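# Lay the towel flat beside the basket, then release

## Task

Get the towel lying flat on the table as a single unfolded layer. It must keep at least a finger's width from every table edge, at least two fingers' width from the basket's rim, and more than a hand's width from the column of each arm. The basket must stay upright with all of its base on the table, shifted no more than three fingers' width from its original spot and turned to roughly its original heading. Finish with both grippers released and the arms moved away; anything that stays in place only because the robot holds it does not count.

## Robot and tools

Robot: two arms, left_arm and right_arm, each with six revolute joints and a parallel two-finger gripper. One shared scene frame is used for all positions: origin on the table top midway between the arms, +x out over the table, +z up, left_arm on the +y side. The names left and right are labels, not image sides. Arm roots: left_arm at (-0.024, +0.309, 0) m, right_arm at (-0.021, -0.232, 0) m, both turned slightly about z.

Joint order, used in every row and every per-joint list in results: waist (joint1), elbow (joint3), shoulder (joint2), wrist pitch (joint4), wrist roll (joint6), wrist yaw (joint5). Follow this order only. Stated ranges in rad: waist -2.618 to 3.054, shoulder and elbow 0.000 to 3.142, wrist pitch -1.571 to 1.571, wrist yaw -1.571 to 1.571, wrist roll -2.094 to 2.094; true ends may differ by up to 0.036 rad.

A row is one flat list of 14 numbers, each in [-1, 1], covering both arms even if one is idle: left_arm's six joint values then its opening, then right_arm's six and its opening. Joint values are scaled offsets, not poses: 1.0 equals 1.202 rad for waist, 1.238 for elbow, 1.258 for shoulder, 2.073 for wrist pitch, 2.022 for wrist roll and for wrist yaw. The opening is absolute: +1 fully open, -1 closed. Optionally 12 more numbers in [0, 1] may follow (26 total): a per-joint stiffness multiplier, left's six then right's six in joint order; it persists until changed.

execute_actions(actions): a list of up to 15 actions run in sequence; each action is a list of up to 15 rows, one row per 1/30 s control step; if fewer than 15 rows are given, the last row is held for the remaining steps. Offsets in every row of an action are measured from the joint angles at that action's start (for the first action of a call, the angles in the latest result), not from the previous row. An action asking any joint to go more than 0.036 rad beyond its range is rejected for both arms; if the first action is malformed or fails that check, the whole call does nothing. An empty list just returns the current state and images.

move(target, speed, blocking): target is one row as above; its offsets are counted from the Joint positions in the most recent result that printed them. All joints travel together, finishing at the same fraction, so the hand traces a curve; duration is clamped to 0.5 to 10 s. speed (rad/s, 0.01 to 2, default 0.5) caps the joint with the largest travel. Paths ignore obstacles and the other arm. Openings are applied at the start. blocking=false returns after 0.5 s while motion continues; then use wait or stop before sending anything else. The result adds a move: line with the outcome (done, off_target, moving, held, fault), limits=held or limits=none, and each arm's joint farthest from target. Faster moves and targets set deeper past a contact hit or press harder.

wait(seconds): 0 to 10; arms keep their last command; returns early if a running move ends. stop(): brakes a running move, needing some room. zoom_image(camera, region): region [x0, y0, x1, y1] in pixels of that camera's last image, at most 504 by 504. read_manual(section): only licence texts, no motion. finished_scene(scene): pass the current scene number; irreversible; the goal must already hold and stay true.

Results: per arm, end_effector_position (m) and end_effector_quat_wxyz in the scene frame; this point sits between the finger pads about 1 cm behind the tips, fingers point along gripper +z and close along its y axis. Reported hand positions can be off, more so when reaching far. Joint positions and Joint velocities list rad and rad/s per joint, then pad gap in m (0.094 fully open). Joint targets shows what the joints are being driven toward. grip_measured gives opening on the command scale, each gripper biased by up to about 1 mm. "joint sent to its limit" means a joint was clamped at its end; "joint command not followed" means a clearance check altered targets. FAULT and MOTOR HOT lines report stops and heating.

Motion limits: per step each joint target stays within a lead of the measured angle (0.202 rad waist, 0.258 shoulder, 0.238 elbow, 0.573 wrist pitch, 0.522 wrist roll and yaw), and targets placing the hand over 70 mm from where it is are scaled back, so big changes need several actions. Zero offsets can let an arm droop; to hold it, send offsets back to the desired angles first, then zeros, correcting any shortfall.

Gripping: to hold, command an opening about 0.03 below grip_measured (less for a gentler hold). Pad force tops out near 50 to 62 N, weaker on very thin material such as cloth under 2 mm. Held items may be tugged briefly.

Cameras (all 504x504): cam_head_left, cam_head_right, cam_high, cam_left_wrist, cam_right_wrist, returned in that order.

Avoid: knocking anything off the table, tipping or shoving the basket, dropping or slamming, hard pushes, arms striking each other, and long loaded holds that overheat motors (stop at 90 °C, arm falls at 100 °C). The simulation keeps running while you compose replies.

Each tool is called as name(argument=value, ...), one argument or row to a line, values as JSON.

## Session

execute_actions(
  actions=[],
)

Scene clock: 0.00 s.
left_arm: end_effector_position=(+0.3621, +0.2263, +0.2667) grip_measured=+1.000 end_effector_quat_wxyz=(+0.489, -0.310, +0.814, +0.040) | right_arm: end_effector_position=(+0.3751, +0.0213, +0.3006) grip_measured=+1.000 end_effector_quat_wxyz=(+0.630, -0.625, +0.430, -0.164)
Joint names: [waist, elbow, shoulder, wrist pitch, wrist roll, wrist yaw]
Joint positions: left_arm=[-0.48   1.343  1.464 -0.712 -0.949 -0.796  0.094] | right_arm=[ 0.651  1.011  1.413  0.246 -1.259 -0.232  0.094]
Joint velocities: left_arm=[ 0.002  0.007 -0.002  0.037 -0.051  0.022  0.   ] | right_arm=[-0.007 -0.007  0.002 -0.022 -0.051 -0.022  0.   ]
Motor temperatures (°C, as the motors report them): left_arm=[25 26 29 30 22 24] | right_arm=[21 26 25 25 25 23]
Joint targets: left_arm=[-0.480 1.354 1.453 -0.715 -0.948 -0.807] | right_arm=[0.651 1.025 1.401 0.253 -1.251 -0.234]
Joint stiffness scale: left_arm=[1. 1. 1. 1. 1. 1.] | right_arm=[1. 1. 1. 1. 1. 1.]
camera_calibration (this result's frames):
cam_left_wrist: T_world_to_cam=[[0.642956, -0.660528, 0.387699, -0.188375], [-0.580897, -0.750463, -0.315219, 0.486029], [0.499165, -0.022541, -0.866214, 0.169246], [0, 0, 0, 1]] pos_world=[0.318968, 0.244135, 0.372842]
cam_right_wrist: T_world_to_cam=[[0.427386, -0.284085, 0.858276, -0.414263], [-0.0546209, -0.955727, -0.289142, 0.145915], [0.902418, 0.0766955, -0.423981, -0.0831475], [0, 0, 0, 1]] pos_world=[0.260054, 0.028146, 0.362489]

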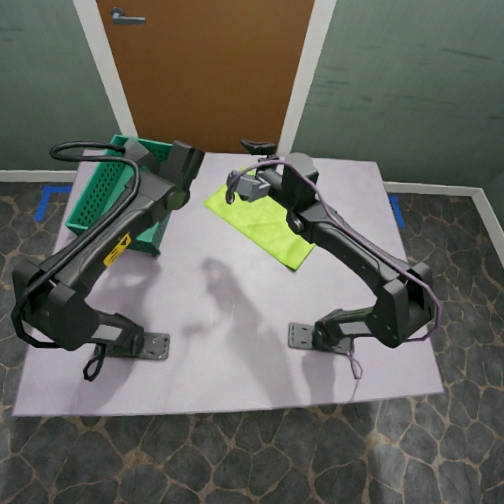

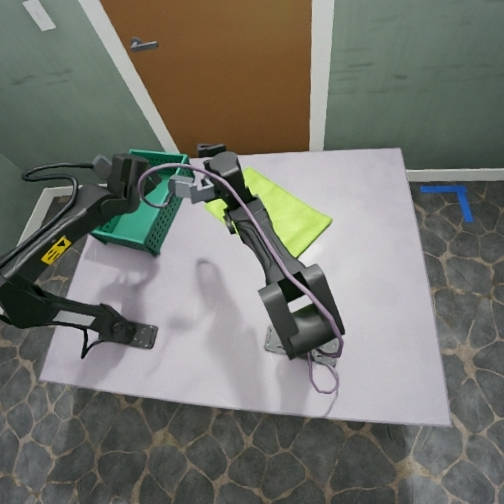

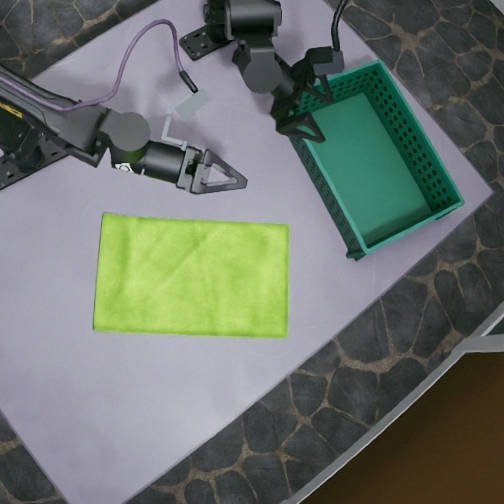

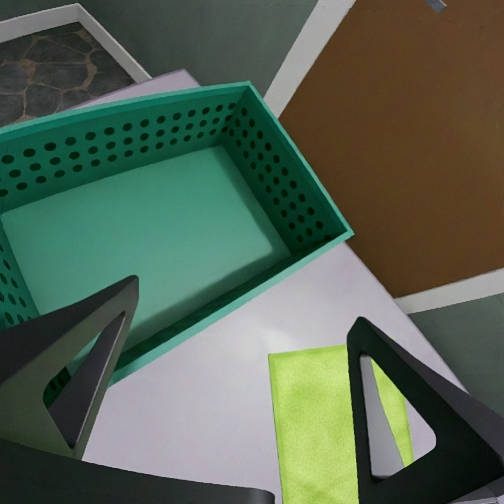

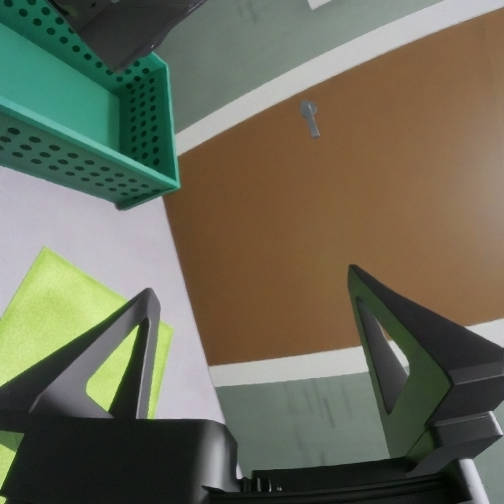

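zoom_image(
  camera="cam_high",
  region=[80, 195, 310, 355],
)

zoom_image(
  camera="cam_high",
  region=[85, 200, 195, 345],
)

zoom_image(
  camera="cam_high",
  region=[195, 205, 305, 350],
)

Region (80, 195, 310, 355) of cam_high's 504x504 image, scaled by 2.191, with more detail than that image has; it fills the top 351 rows of this view, and the rest is white.

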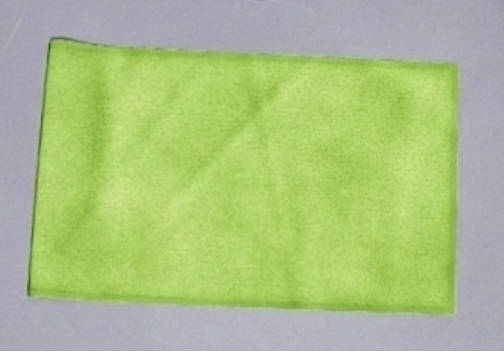

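Region (85, 200, 195, 345) of cam_high's 504x504 image, scaled by 3.476, with more detail than that image has; it fills the left 382 columns of this view, and the rest is white.

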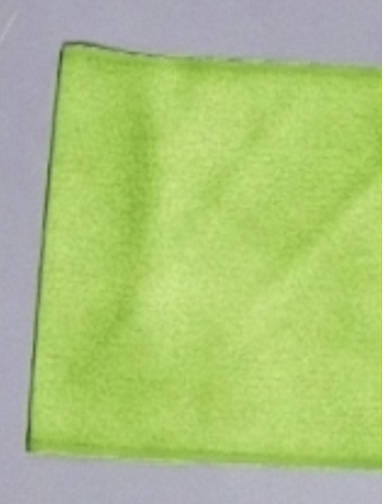

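Region (195, 205, 305, 350) of cam_high's 504x504 image, scaled by 3.476, with more detail than that image has; it fills the left 382 columns of this view, and the rest is white.

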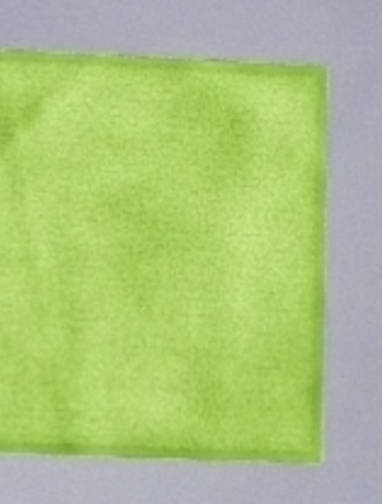

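move(
  target=[-0.3,0.736,0.72,-0.255,-0.45,0.398,0.2, -0.448,0.697,0.61,-0.661,0.175,0.119,0.2],
  speed=0.9,
)

Scene clock: 120.00 s.
left_arm: end_effector_position=(+0.2933, -0.0912, +0.0762) grip_measured=+0.203 end_effector_quat_wxyz=(+0.017, -0.454, +0.886, -0.095) | right_arm: end_effector_position=(+0.4288, -0.2589, +0.0589) grip_measured=+0.202 end_effector_quat_wxyz=(+0.046, -0.414, +0.909, -0.029)
Joint names: [waist, elbow, shoulder, wrist pitch, wrist roll, wrist yaw]
Joint positions: left_arm=[-0.839  2.221  2.383 -1.216 -1.85   0.004  0.057] | right_arm=[ 0.113  1.841  2.191 -1.112 -0.915  0.008  0.056]
Joint velocities: left_arm=[-0.002  0.002  0.002 -0.007  0.022 -0.007 -0.   ] | right_arm=[-0.007 -0.007  0.007 -0.007  0.007 -0.022 -0.   ]
Motor temperatures (°C, as the motors report them): left_arm=[25 28 30 33 22 24] | right_arm=[21 28 27 35 25 23]
Joint targets: left_arm=[-0.841 2.254 2.370 -1.241 -1.860 0.009] | right_arm=[0.112 1.874 2.181 -1.124 -0.905 0.009]
Joint stiffness scale: left_arm=[1. 1. 1. 1. 1. 1.] | right_arm=[1. 1. 1. 1. 1. 1.]
move: off_target (left_arm, right_arm); limits=none; left_arm: farthest joint: the elbow, 0.033 radians from its target (0.912 radians at the start); right_arm: farthest joint: the elbow, 0.033 radians from its target (0.863 radians at the start)
camera_calibration (this result's frames):
cam_left_wrist: T_world_to_cam=[[0.916455, -0.383124, 0.115438, -0.314129], [-0.364484, -0.680258, 0.635924, 0.0182051], [-0.16511, -0.624872, -0.763069, 0.163504], [0, 0, 0, 1]] pos_world=[0.321516, -0.00579697, 0.14945]
cam_right_wrist: T_world_to_cam=[[0.629523, -0.773428, 0.0742304, -0.47649], [-0.671363, -0.49337, 0.553044, 0.14576], [-0.391116, -0.397989, -0.829839, 0.243175], [0, 0, 0, 1]] pos_world=[0.492929, -0.199836, 0.156555]

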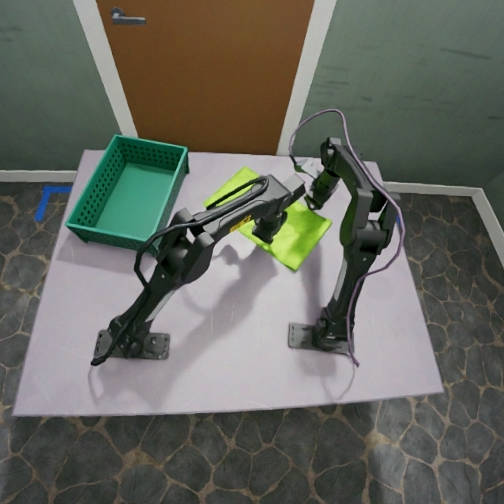

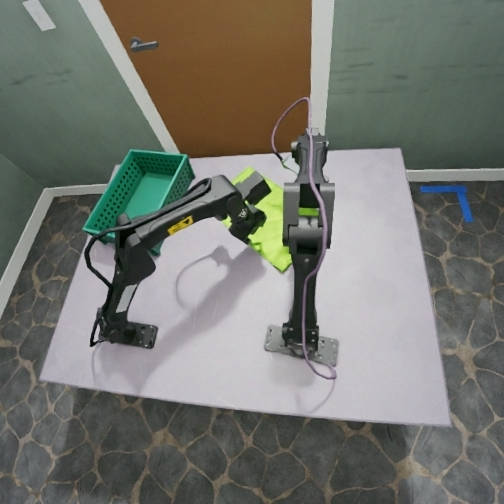

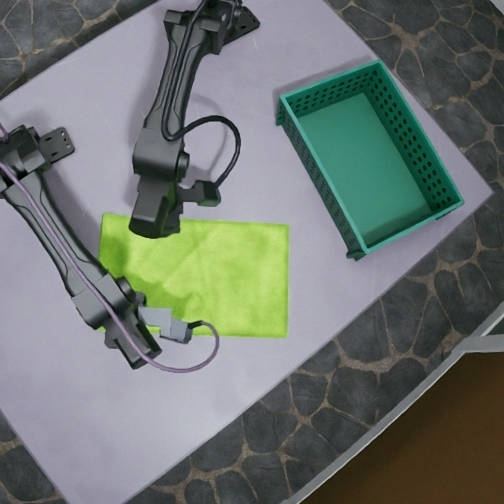

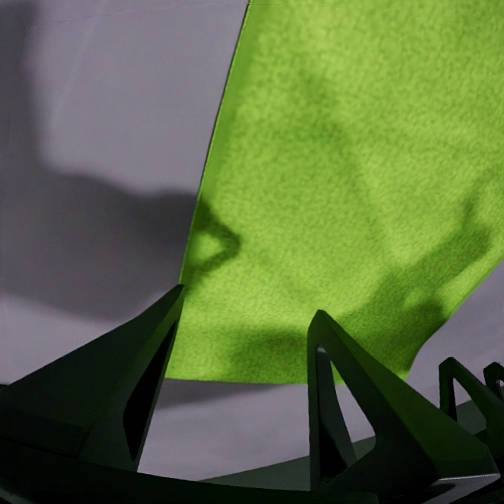

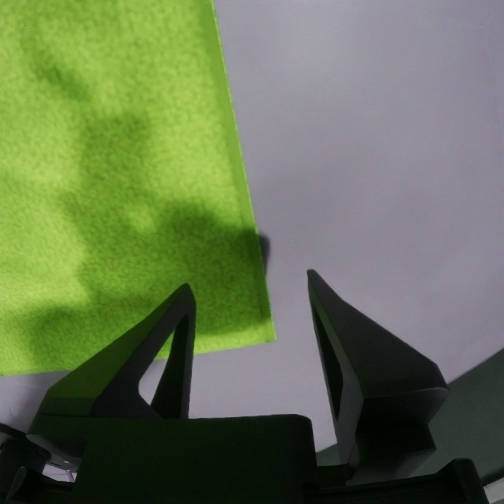

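execute_actions(
  actions=[],
)

Scene clock: 138.83 s.
left_arm: end_effector_position=(+0.2932, -0.0911, +0.0762) grip_measured=+0.203 end_effector_quat_wxyz=(+0.016, -0.454, +0.886, -0.095) | right_arm: end_effector_position=(+0.4287, -0.2588, +0.0589) grip_measured=+0.202 end_effector_quat_wxyz=(+0.046, -0.414, +0.909, -0.029)
Joint names: [waist, elbow, shoulder, wrist pitch, wrist roll, wrist yaw]
Joint positions: left_arm=[-0.839  2.221  2.383 -1.216 -1.85   0.005  0.057] | right_arm=[ 0.113  1.841  2.191 -1.112 -0.915  0.008  0.056]
Joint velocities: left_arm=[-0.002  0.002 -0.007 -0.007 -0.022  0.037 -0.001] | right_arm=[-0.017 -0.007 -0.012 -0.022  0.037 -0.051  0.   ]
Motor temperatures (°C, as the motors report them): left_arm=[25 28 32 32 22 24] | right_arm=[21 28 29 32 25 23]
Joint targets: left_arm=[-0.841 2.254 2.370 -1.241 -1.859 0.009] | right_arm=[0.112 1.874 2.181 -1.124 -0.906 0.009]
Joint stiffness scale: left_arm=[1. 1. 1. 1. 1. 1.] | right_arm=[1. 1. 1. 1. 1. 1.]
camera_calibration (this result's frames):
cam_left_wrist: T_world_to_cam=[[0.916638, -0.38285, 0.11489, -0.314], [-0.363905, -0.680383, 0.636123, 0.0180006], [-0.165371, -0.624904, -0.762986, 0.163559], [0, 0, 0, 1]] pos_world=[0.321423, -0.00575925, 0.149418]
cam_right_wrist: T_world_to_cam=[[0.629551, -0.77343, 0.0739732, -0.476423], [-0.671153, -0.493382, 0.553288, 0.145597], [-0.391432, -0.39797, -0.829699, 0.243264], [0, 0, 0, 1]] pos_world=[0.492872, -0.199832, 0.156521]

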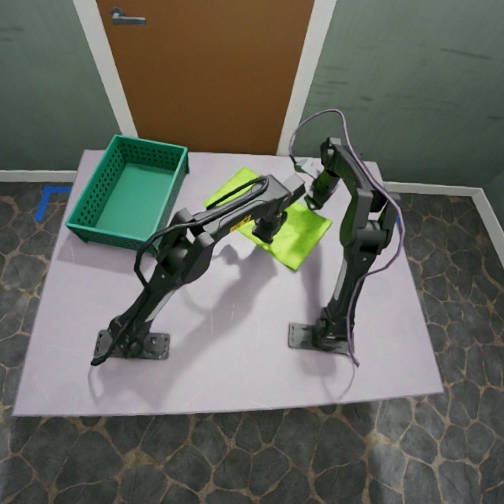

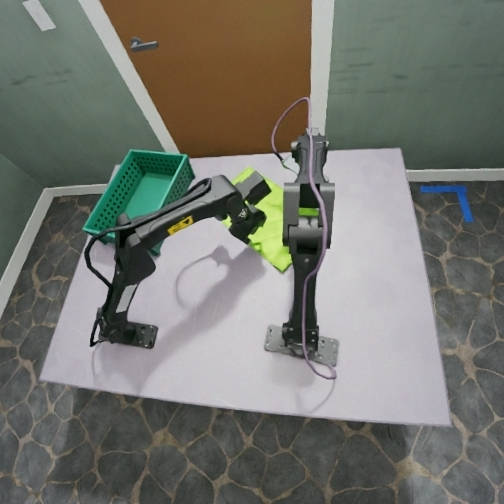

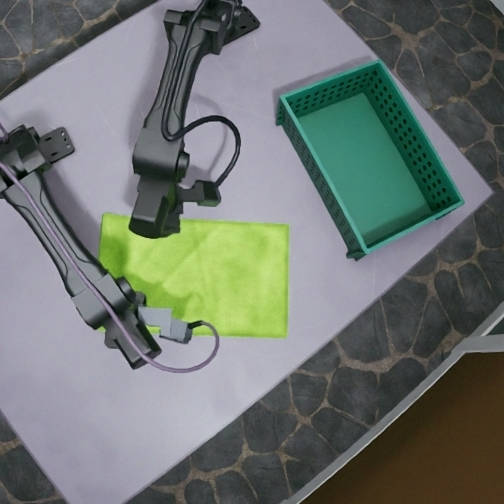

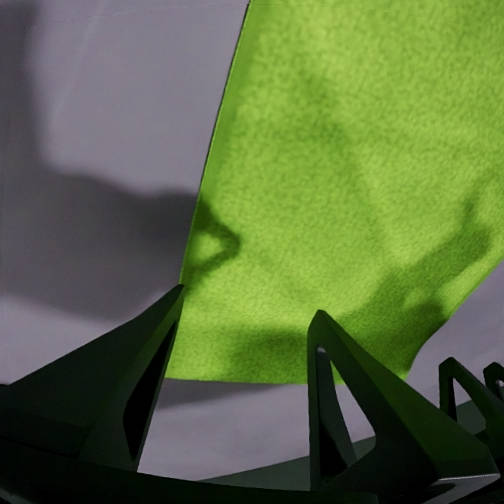

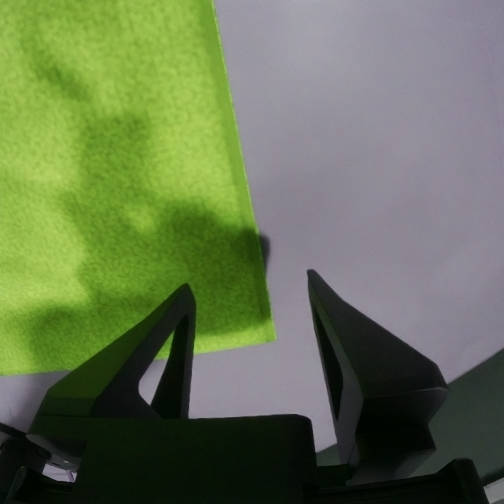

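zoom_image(
  camera="cam_right_wrist",
  region=[100, 200, 320, 400],
)

zoom_image(
  camera="cam_high",
  region=[60, 180, 320, 380],
)

Region (100, 200, 320, 400) of cam_right_wrist's 504x504 image, scaled by 2.291, with more detail than that image has; it fills the top 458 rows of this view, and the rest is white.

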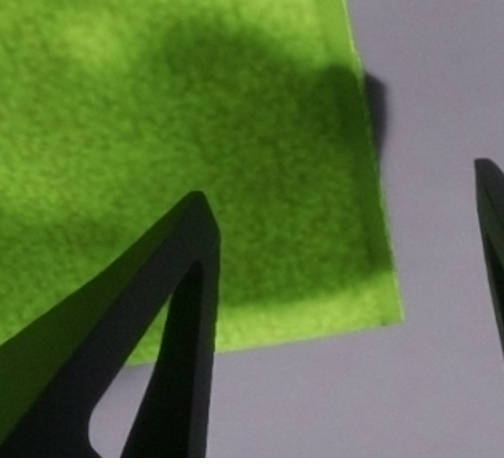

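Region (60, 180, 320, 380) of cam_high's 504x504 image, scaled by 1.938, with more detail than that image has; it fills the top 388 rows of this view, and the rest is white.

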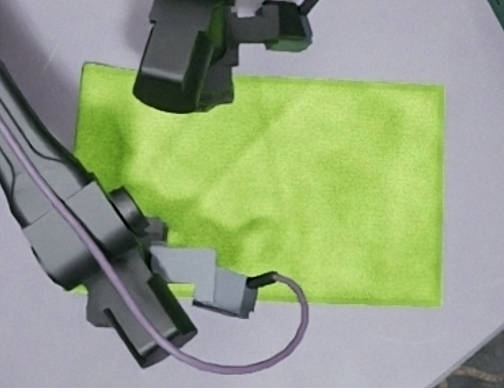

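move(
  target=[0.2845,-0.3425,-0.2178,0.0285,0.4659,0,0.2, 0.2479,0.1155,0.1049,0.0492,0.4575,0,1],
  speed=0.7,
)

Scene clock: 261.03 s.
left_arm: end_effector_position=(+0.3397, +0.0796, +0.0715) grip_measured=+0.203 end_effector_quat_wxyz=(+0.023, -0.177, +0.984, -0.025) | right_arm: end_effector_position=(+0.4558, -0.1183, +0.0313) grip_measured=+1.000 end_effector_quat_wxyz=(+0.080, -0.116, +0.990, +0.005)
Joint names: [waist, elbow, shoulder, wrist pitch, wrist roll, wrist yaw]
Joint positions: left_arm=[-0.501  1.811  2.138 -1.175 -0.919  0.006  0.057] | right_arm=[ 0.407  1.949  2.326 -1.034  0.002  0.01   0.094]
Joint velocities: left_arm=[ 0.007 -0.002 -0.017  0.081  0.007 -0.022  0.   ] | right_arm=[-0.002 -0.002  0.007 -0.022 -0.051 -0.007  0.   ]
Motor temperatures (°C, as the motors report them): left_arm=[25 28 34 29 22 24] | right_arm=[21 28 31 29 25 23]
Joint targets: left_arm=[-0.497 1.798 2.109 -1.157 -0.908 0.005] | right_arm=[0.411 1.984 2.323 -1.011 0.010 0.008]
Joint stiffness scale: left_arm=[1. 1. 1. 1. 1. 1.] | right_arm=[1. 1. 1. 1. 1. 1.]
move: off_target (left_arm, right_arm); limits=none; left_arm: farthest joint: the shoulder, 0.029 radians from its target (0.274 radians at the start); right_arm: farthest joint: the elbow, 0.035 radians from its target (0.143 radians at the start)
camera_calibration (this result's frames):
cam_left_wrist: T_world_to_cam=[[0.547935, -0.836423, 0.0127811, -0.122095], [-0.706018, -0.454205, 0.543357, 0.258837], [-0.448671, -0.306748, -0.839405, 0.350753], [0, 0, 0, 1]] pos_world=[0.407017, 0.123034, 0.155343]
cam_right_wrist: T_world_to_cam=[[0.0654693, -0.997585, -0.0232067, -0.149073], [-0.873736, -0.0685435, 0.481546, 0.39324], [-0.481974, -0.01125, -0.876113, 0.375339], [0, 0, 0, 1]] pos_world=[0.534252, -0.117536, 0.136017]

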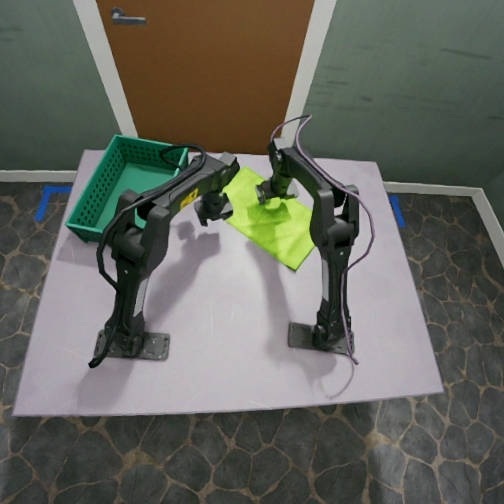

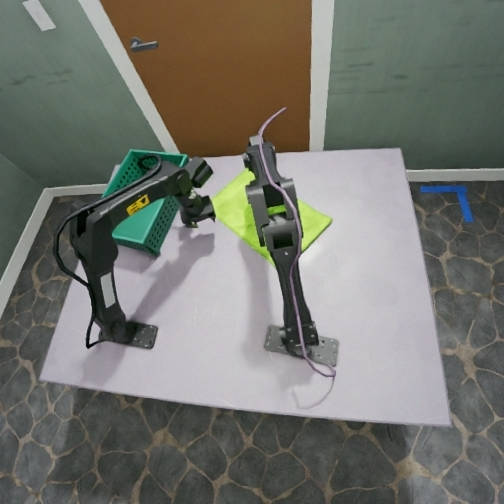

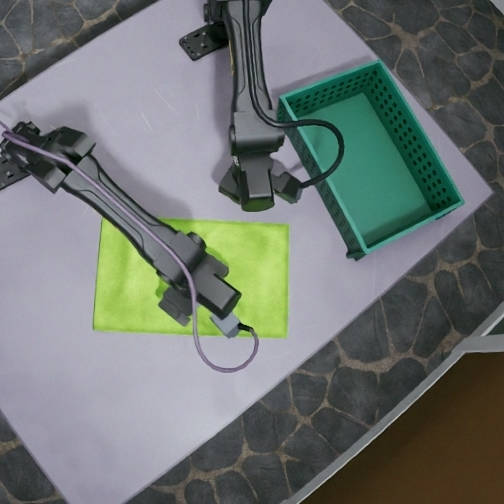

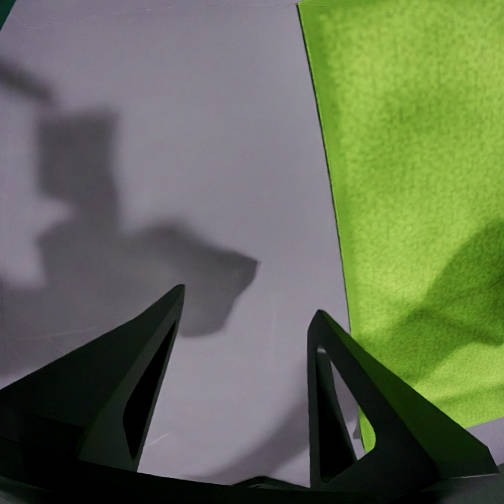

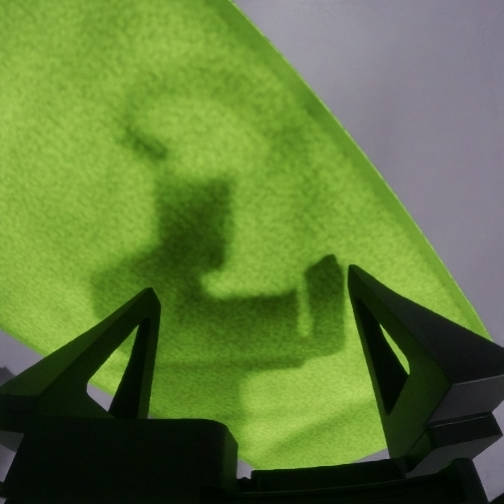

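move(
  target=[0,-0.0105,-0.023,0.009,0,0,0.2, 0,0.028,0.044,0.011,0,0,1],
  speed=0.1,
)

Scene clock: 266.00 s.
left_arm: end_effector_position=(+0.3397, +0.0795, +0.0715) grip_measured=+0.203 end_effector_quat_wxyz=(+0.023, -0.176, +0.984, -0.025) | right_arm: end_effector_position=(+0.4540, -0.1183, +0.0137) grip_measured=+1.000 end_effector_quat_wxyz=(+0.063, -0.116, +0.991, +0.004)
Joint names: [waist, elbow, shoulder, wrist pitch, wrist roll, wrist yaw]
Joint positions: left_arm=[-0.501  1.811  2.138 -1.175 -0.919  0.006  0.057] | right_arm=[ 0.407  1.957  2.368 -1.033  0.002  0.008  0.094]
Joint velocities: left_arm=[-0.007  0.002 -0.007  0.095 -0.007 -0.007 -0.   ] | right_arm=[-0.002 -0.007  0.027 -0.066 -0.051  0.022  0.   ]
Motor temperatures (°C, as the motors report them): left_arm=[25 28 34 29 22 24] | right_arm=[21 28 31 29 25 23]
Joint targets: left_arm=[-0.501 1.798 2.109 -1.157 -0.919 0.006] | right_arm=[0.407 1.984 2.381 -1.011 0.002 0.010]
Joint stiffness scale: left_arm=[1. 1. 1. 1. 1. 1.] | right_arm=[1. 1. 1. 1. 1. 1.]
move: off_target (left_arm, right_arm); limits=none; left_arm: farthest joint: the shoulder, 0.029 radians from its target (0.029 radians at the start); right_arm: farthest joint: the elbow, 0.027 radians from its target (0.034 radians at the start)
camera_calibration (this result's frames):
cam_left_wrist: T_world_to_cam=[[0.547294, -0.836838, 0.0131105, -0.121954], [-0.706556, -0.453579, 0.54318, 0.259013], [-0.448607, -0.306542, -0.839514, 0.350748], [0, 0, 0, 1]] pos_world=[0.4071, 0.122946, 0.155366]
cam_right_wrist: T_world_to_cam=[[0.0643281, -0.997731, -0.0198664, -0.14891], [-0.857296, -0.0654414, 0.510647, 0.392698], [-0.510789, -0.0158176, -0.859561, 0.371391], [0, 0, 0, 1]] pos_world=[0.53594, -0.116999, 0.115745]

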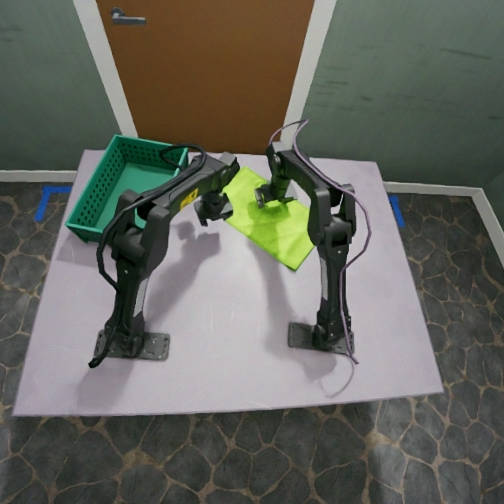

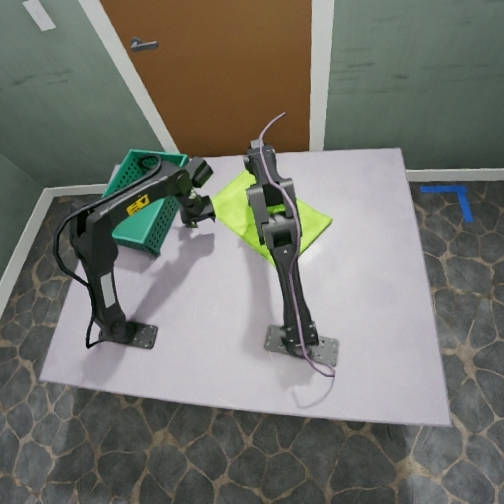

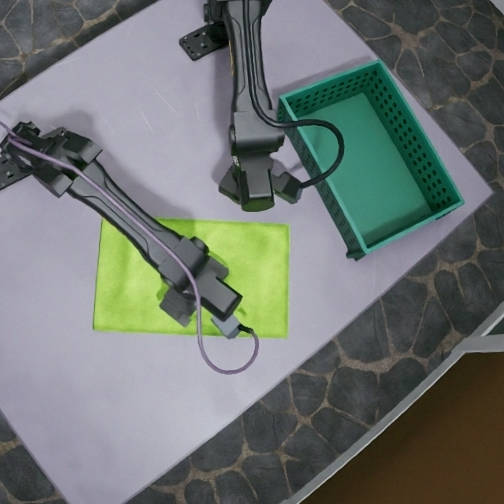

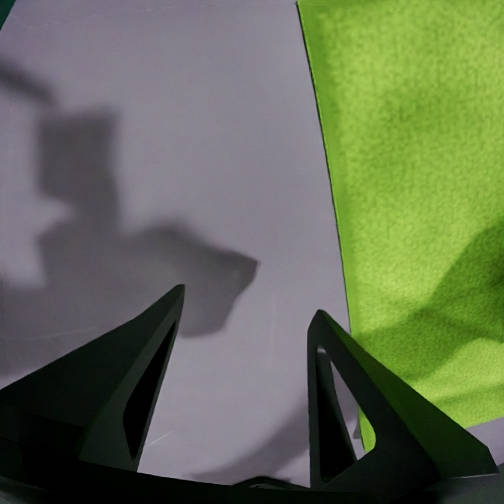

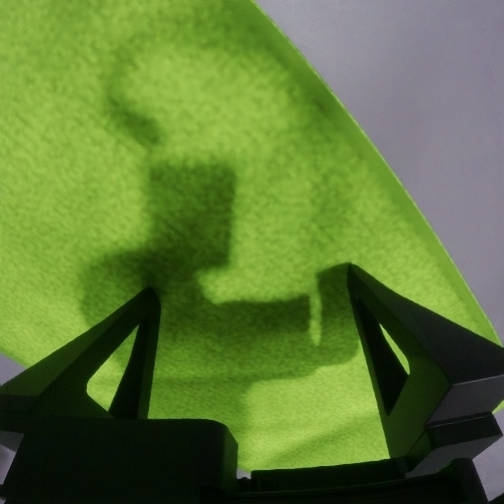

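move(
  target=[0,-0.0105,-0.023,0.009,0,0,0.2, -0.045,-0.516,-0.3116,0.1314,-0.025,0,1],
  speed=0.4,
)

Scene clock: 275.97 s.
left_arm: end_effector_position=(+0.3399, +0.0794, +0.0715) grip_measured=+0.203 end_effector_quat_wxyz=(+0.024, -0.176, +0.984, -0.026) | right_arm: end_effector_position=(+0.3675, -0.1539, +0.0117) grip_measured=+1.000 end_effector_quat_wxyz=(+0.075, -0.114, +0.991, +0.007)
Joint names: [waist, elbow, shoulder, wrist pitch, wrist roll, wrist yaw]
Joint positions: left_arm=[-0.501  1.811  2.138 -1.174 -0.919  0.006  0.057] | right_arm=[ 0.366  1.339  1.995 -0.764 -0.035 -0.002  0.094]
Joint velocities: left_arm=[ 0.002 -0.017 -0.017  0.022  0.022 -0.037 -0.001] | right_arm=[-0.022  0.007  0.022 -0.051 -0.037 -0.037  0.   ]
Motor temperatures (°C, as the motors report them): left_arm=[25 28 34 29 22 24] | right_arm=[21 28 31 29 25 23]
Joint targets: left_arm=[-0.501 1.798 2.109 -1.156 -0.919 0.006] | right_arm=[0.353 1.318 1.976 -0.760 -0.048 0.007]
Joint stiffness scale: left_arm=[1. 1. 1. 1. 1. 1.] | right_arm=[1. 1. 1. 1. 1. 1.]
move: off_target (left_arm, right_arm); limits=none; left_arm: farthest joint: the shoulder, 0.029 radians from its target (0.029 radians at the start); right_arm: farthest joint: the elbow, 0.021 radians from its target (0.639 radians at the start)
camera_calibration (this result's frames):
cam_left_wrist: T_world_to_cam=[[0.547285, -0.836832, 0.0138045, -0.122174], [-0.706906, -0.453358, 0.542909, 0.259194], [-0.448066, -0.306885, -0.839678, 0.350655], [0, 0, 0, 1]] pos_world=[0.407206, 0.122879, 0.155405]
cam_right_wrist: T_world_to_cam=[[0.0627641, -0.997647, -0.0275781, -0.178247], [-0.868505, -0.0682113, 0.490965, 0.321093], [-0.491691, -0.00686324, -0.870743, 0.319336], [0, 0, 0, 1]] pos_world=[0.447074, -0.153734, 0.115499]

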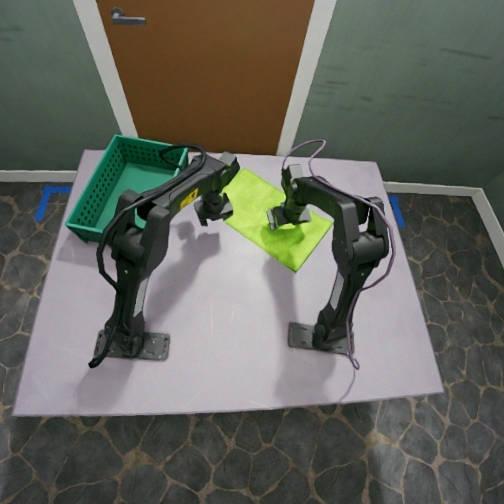

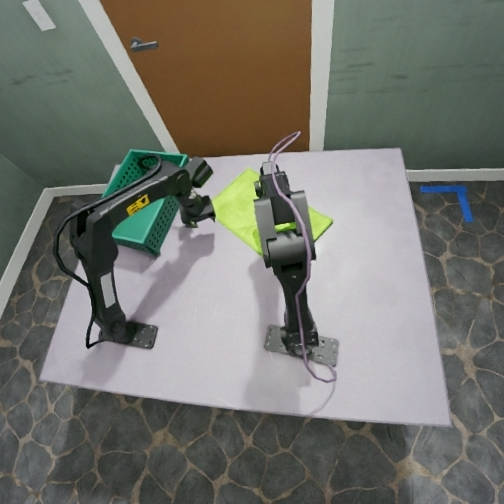

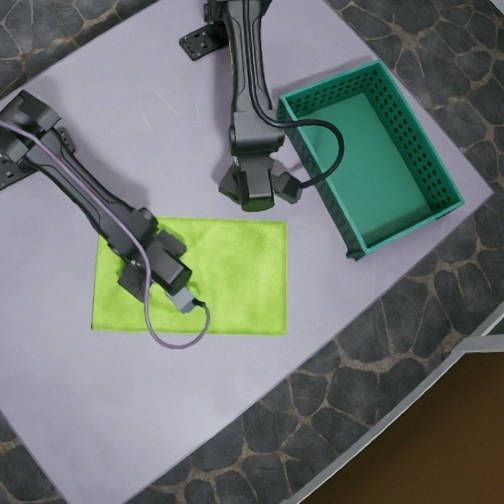

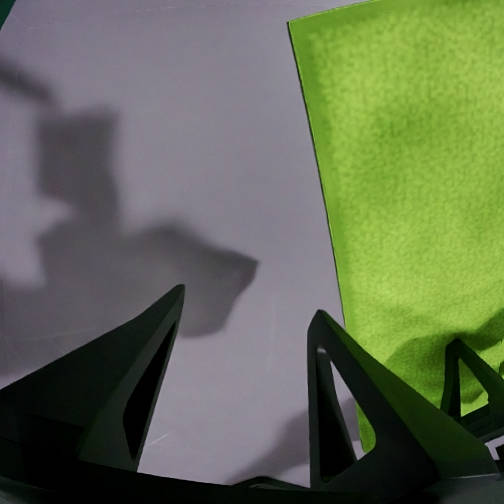

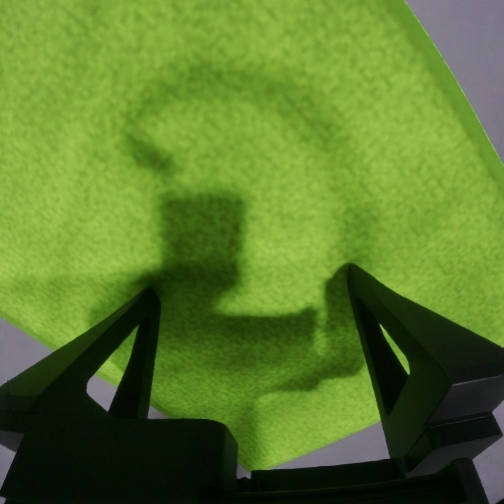

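execute_actions(
  actions=[
    [[0,-0.0105,-0.023,0.009,0,0,0.2,-0.009,-0.025,-0.005,0.004,0,0,1],[0,-0.0105,-0.023,0.009,0,0,0.2,-0.01,-0.035,0.0,0.006,0,0,1],[0,-0.0105,-0.023,0.009,0,0,0.2,-0.011,-0.045,0.0,0.008,0,0,1],[0,-0.0105,-0.023,0.009,0,0,0.2,-0.012,-0.054,-0.005,0.01,0,0,1],[0,-0.0105,-0.023,0.009,0,0,0.2,-0.013,-0.062,-0.0105,0.0115,0,0,1],[0,-0.0105,-0.023,0.009,0,0,0.2,-0.014,-0.070,-0.016,0.013,0,0,1],[0,-0.0105,-0.023,0.009,0,0,0.2,-0.015,-0.078,-0.0215,0.0145,0,0,1],[0,-0.0105,-0.023,0.009,0,0,0.2,-0.016,-0.086,-0.027,0.016,0,0,1],[0,-0.0105,-0.023,0.009,0,0,0.2,-0.017,-0.094,-0.0325,0.0175,0,0,1],[0,-0.0105,-0.023,0.009,0,0,0.2,-0.018,-0.102,-0.038,0.019,0,0,1],[0,-0.0105,-0.023,0.009,0,0,0.2,-0.019,-0.110,-0.0435,0.0205,0,0,1],[0,-0.0105,-0.023,0.009,0,0,0.2,-0.02,-0.118,-0.049,0.022,0,0,1],[0,-0.0105,-0.023,0.009,0,0,0.2,-0.021,-0.126,-0.0545,0.0235,0,0,1],[0,-0.0105,-0.023,0.009,0,0,0.2,-0.022,-0.134,-0.06,0.025,0,0,1],[0,-0.0105,-0.023,0.009,0,0,0.2,-0.023,-0.142,-0.0655,0.0265,0,0,1]],
  ],
)

Scene clock: 307.10 s.
left_arm: end_effector_position=(+0.3400, +0.0794, +0.0715) grip_measured=+0.203 end_effector_quat_wxyz=(+0.024, -0.176, +0.984, -0.026) | right_arm: end_effector_position=(+0.3590, -0.1570, +0.0103) grip_measured=+1.000 end_effector_quat_wxyz=(+0.102, -0.110, +0.989, +0.015)
Joint names: [waist, elbow, shoulder, wrist pitch, wrist roll, wrist yaw]
Joint positions: left_arm=[-0.501  1.811  2.138 -1.174 -0.919  0.006  0.057] | right_arm=[ 0.356  1.22   1.924 -0.661 -0.036 -0.015  0.094]
Joint velocities: left_arm=[-0.002 -0.012 -0.002 -0.007  0.007 -0.037 -0.001] | right_arm=[-0.037 -0.281 -0.193  0.183 -0.066 -0.051  0.   ]
Motor temperatures (°C, as the motors report them): left_arm=[25 27 34 29 22 24] | right_arm=[22 27 30 28 25 23]
Joint targets: left_arm=[-0.501 1.798 2.109 -1.155 -0.919 0.006] | right_arm=[0.339 1.163 1.912 -0.709 -0.036 -0.002]
Joint stiffness scale: left_arm=[1. 1. 1. 1. 1. 1.] | right_arm=[1. 1. 1. 1. 1. 1.]
camera_calibration (this result's frames):
cam_left_wrist: T_world_to_cam=[[0.547281, -0.83683, 0.0141516, -0.122284], [-0.707081, -0.453247, 0.542774, 0.259284], [-0.447795, -0.307056, -0.83976, 0.350608], [0, 0, 0, 1]] pos_world=[0.407259, 0.122846, 0.155424]
cam_right_wrist: T_world_to_cam=[[0.0578656, -0.997204, -0.0472812, -0.178791], [-0.893264, -0.0728663, 0.443588, 0.322832], [-0.445793, 0.0165661, -0.894983, 0.301435], [0, 0, 0, 1]] pos_world=[0.433097, -0.159761, 0.118121]

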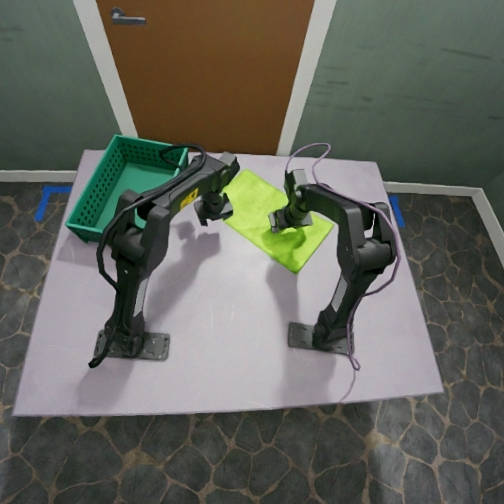

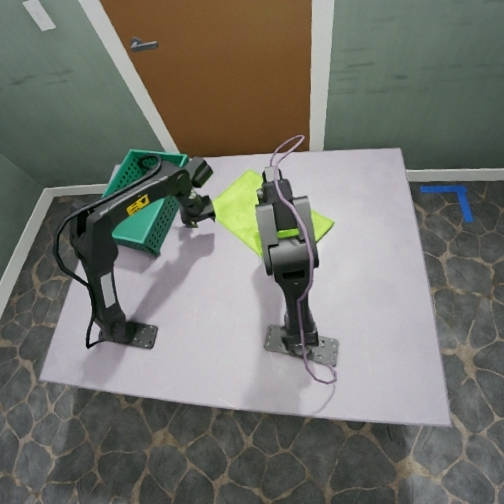

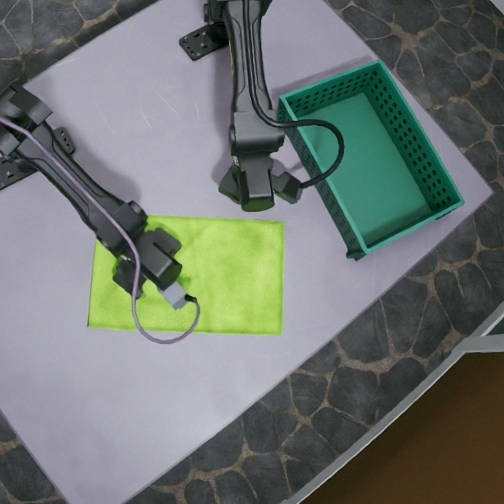

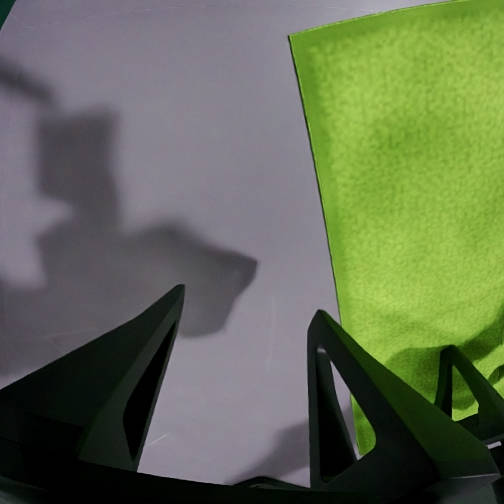

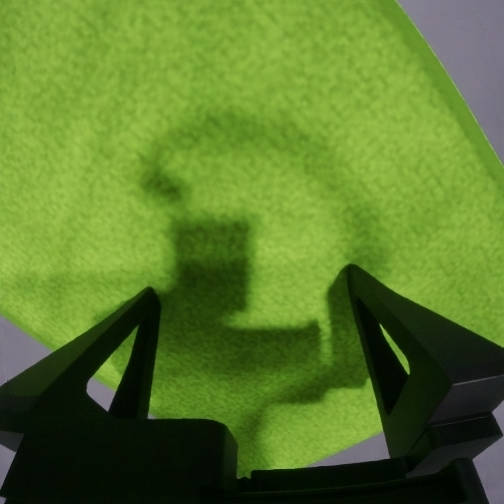

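move(
  target=[0,-0.0105,-0.023,0.009,0,0,0.2, -0.047,-0.299,-0.194,0.005,0,0.007,1],
  speed=0.3,
)

Scene clock: 316.97 s.
left_arm: end_effector_position=(+0.3401, +0.0793, +0.0716) grip_measured=+0.203 end_effector_quat_wxyz=(+0.024, -0.176, +0.984, -0.026) | right_arm: end_effector_position=(+0.2923, -0.1823, +0.0091) grip_measured=+1.000 end_effector_quat_wxyz=(+0.107, -0.090, +0.990, +0.014)
Joint names: [waist, elbow, shoulder, wrist pitch, wrist roll, wrist yaw]
Joint positions: left_arm=[-0.501  1.811  2.138 -1.173 -0.919  0.006  0.057] | right_arm=[ 0.315  0.897  1.676 -0.575 -0.036 -0.017  0.094]
Joint velocities: left_arm=[-0.007 -0.012  0.002 -0.051 -0.007 -0.081 -0.   ] | right_arm=[-0.002 -0.002 -0.002 -0.051  0.051 -0.022  0.   ]
Motor temperatures (°C, as the motors report them): left_arm=[25 27 34 29 22 24] | right_arm=[22 27 30 28 25 23]
Joint targets: left_arm=[-0.501 1.798 2.109 -1.155 -0.919 0.006] | right_arm=[0.300 0.850 1.680 -0.651 -0.036 -0.000]
Joint stiffness scale: left_arm=[1. 1. 1. 1. 1. 1.] | right_arm=[1. 1. 1. 1. 1. 1.]
move: off_target (left_arm, right_arm); limits=none; left_arm: farthest joint: the shoulder, 0.029 radians from its target (0.029 radians at the start); right_arm: farthest joint: the wrist pitch, 0.075 radians from its target (0.006 radians at the start)
camera_calibration (this result's frames):
cam_left_wrist: T_world_to_cam=[[0.547276, -0.836827, 0.0144986, -0.122393], [-0.707256, -0.453136, 0.542638, 0.259375], [-0.447524, -0.307227, -0.839841, 0.350561], [0, 0, 0, 1]] pos_world=[0.407312, 0.122812, 0.155443]
cam_right_wrist: T_world_to_cam=[[0.0177262, -0.998549, -0.0508419, -0.188746], [-0.899989, -0.0380865, 0.434246, 0.27036], [-0.435553, 0.0380596, -0.899358, 0.271993], [0, 0, 0, 1]] pos_world=[0.365134, -0.188527, 0.11762]

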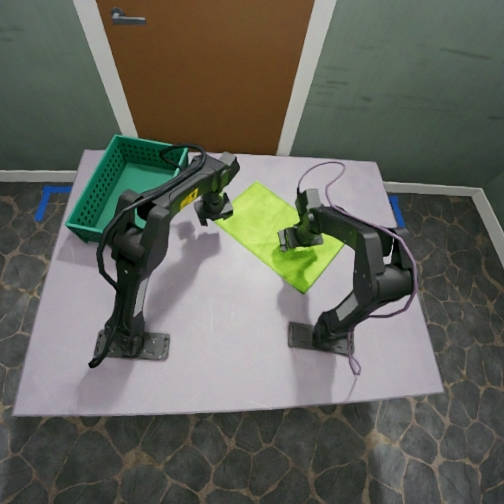

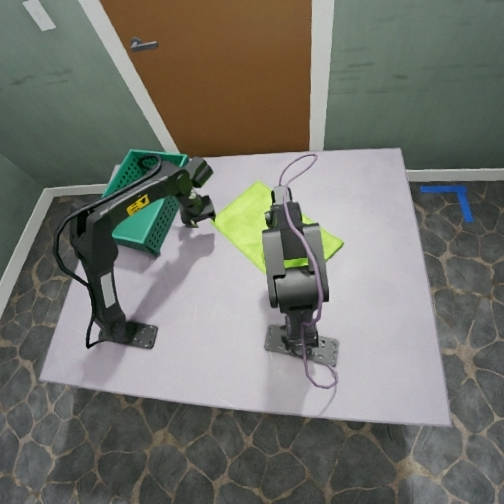

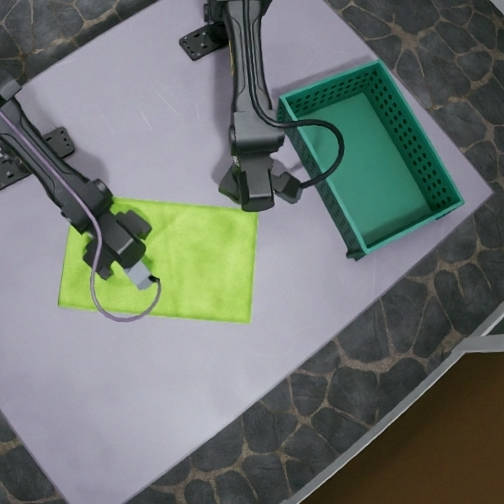

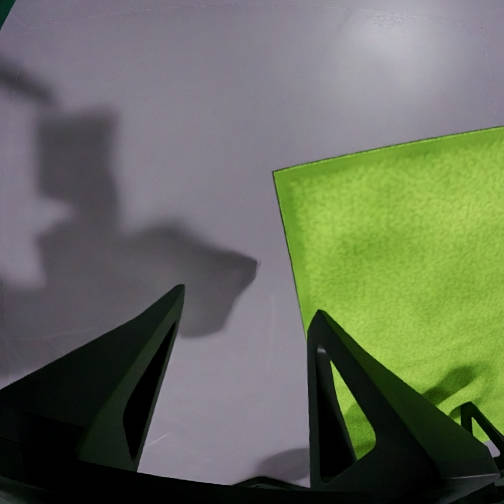

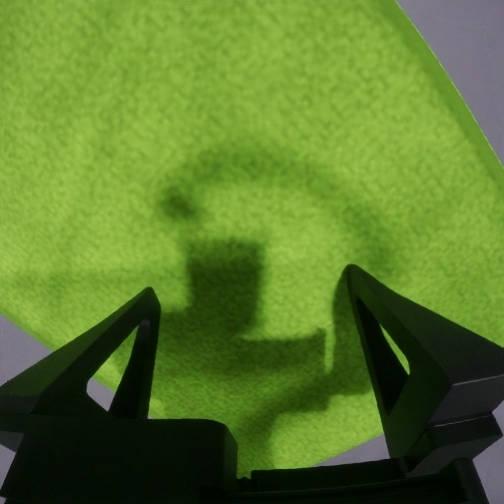

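move(
  target=[0.012,0.0775,0.097,0.04,0,0,0.2, 0,0.04,-0.07,0,0,0.008,0.3],
  speed=0.25,
)

Scene clock: 344.50 s.
left_arm: end_effector_position=(+0.3614, +0.0658, +0.0361) grip_measured=+0.203 end_effector_quat_wxyz=(+0.024, -0.176, +0.984, -0.026) | right_arm: end_effector_position=(+0.3066, -0.1816, +0.0344) grip_measured=+0.302 end_effector_quat_wxyz=(+0.150, -0.089, +0.985, +0.013)
Joint names: [waist, elbow, shoulder, wrist pitch, wrist roll, wrist yaw]
Joint positions: left_arm=[-0.501  1.874  2.264 -1.109 -0.919  0.006  0.057] | right_arm=[ 0.315  0.918  1.613 -0.573 -0.036 -0.01   0.061]
Joint velocities: left_arm=[ 0.002 -0.012  0.002  0.051  0.066 -0.037 -0.001] | right_arm=[ 0.017 -0.017 -0.012 -0.095  0.007 -0.051  0.   ]
Motor temperatures (°C, as the motors report them): left_arm=[25 27 34 29 22 24] | right_arm=[22 27 29 27 25 23]
Joint targets: left_arm=[-0.487 1.906 2.260 -1.090 -0.919 0.006] | right_arm=[0.315 0.946 1.588 -0.575 -0.036 -0.001]
Joint stiffness scale: left_arm=[1. 1. 1. 1. 1. 1.] | right_arm=[1. 1. 1. 1. 1. 1.]
move: off_target (left_arm, right_arm); limits=none; left_arm: farthest joint: the elbow, 0.033 radians from its target (0.096 radians at the start); right_arm: farthest joint: the elbow, 0.029 radians from its target (0.050 radians at the start)
camera_calibration (this result's frames):
cam_left_wrist: T_world_to_cam=[[0.547261, -0.836817, 0.0155397, -0.144936], [-0.707781, -0.452805, 0.542231, 0.287806], [-0.446712, -0.307741, -0.840086, 0.325943], [0, 0, 0, 1]] pos_world=[0.428624, 0.109341, 0.120015]
cam_right_wrist: T_world_to_cam=[[0.0204196, -0.9983, -0.0545825, -0.187609], [-0.934141, -0.0385072, 0.354821, 0.285375], [-0.35632, 0.0437424, -0.93334, 0.27884], [0, 0, 0, 1]] pos_world=[0.369767, -0.188498, 0.148755]

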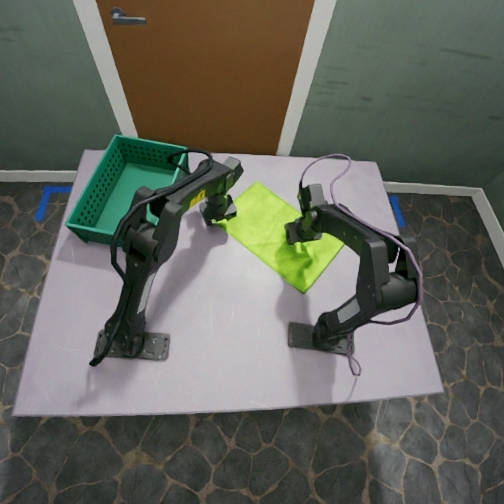

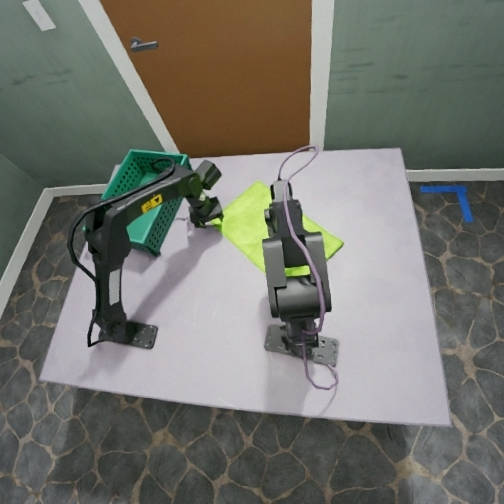

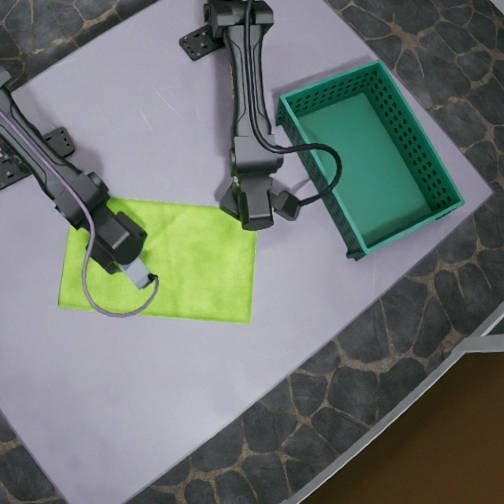

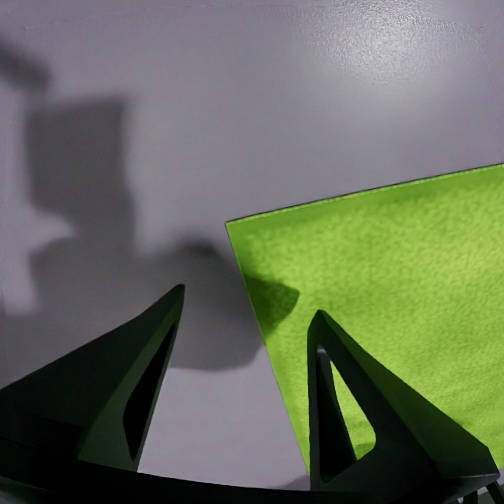

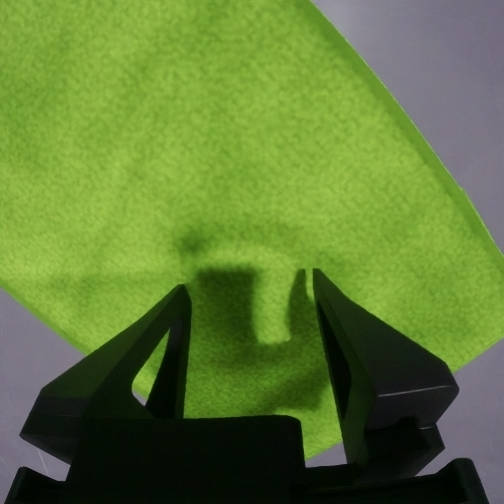

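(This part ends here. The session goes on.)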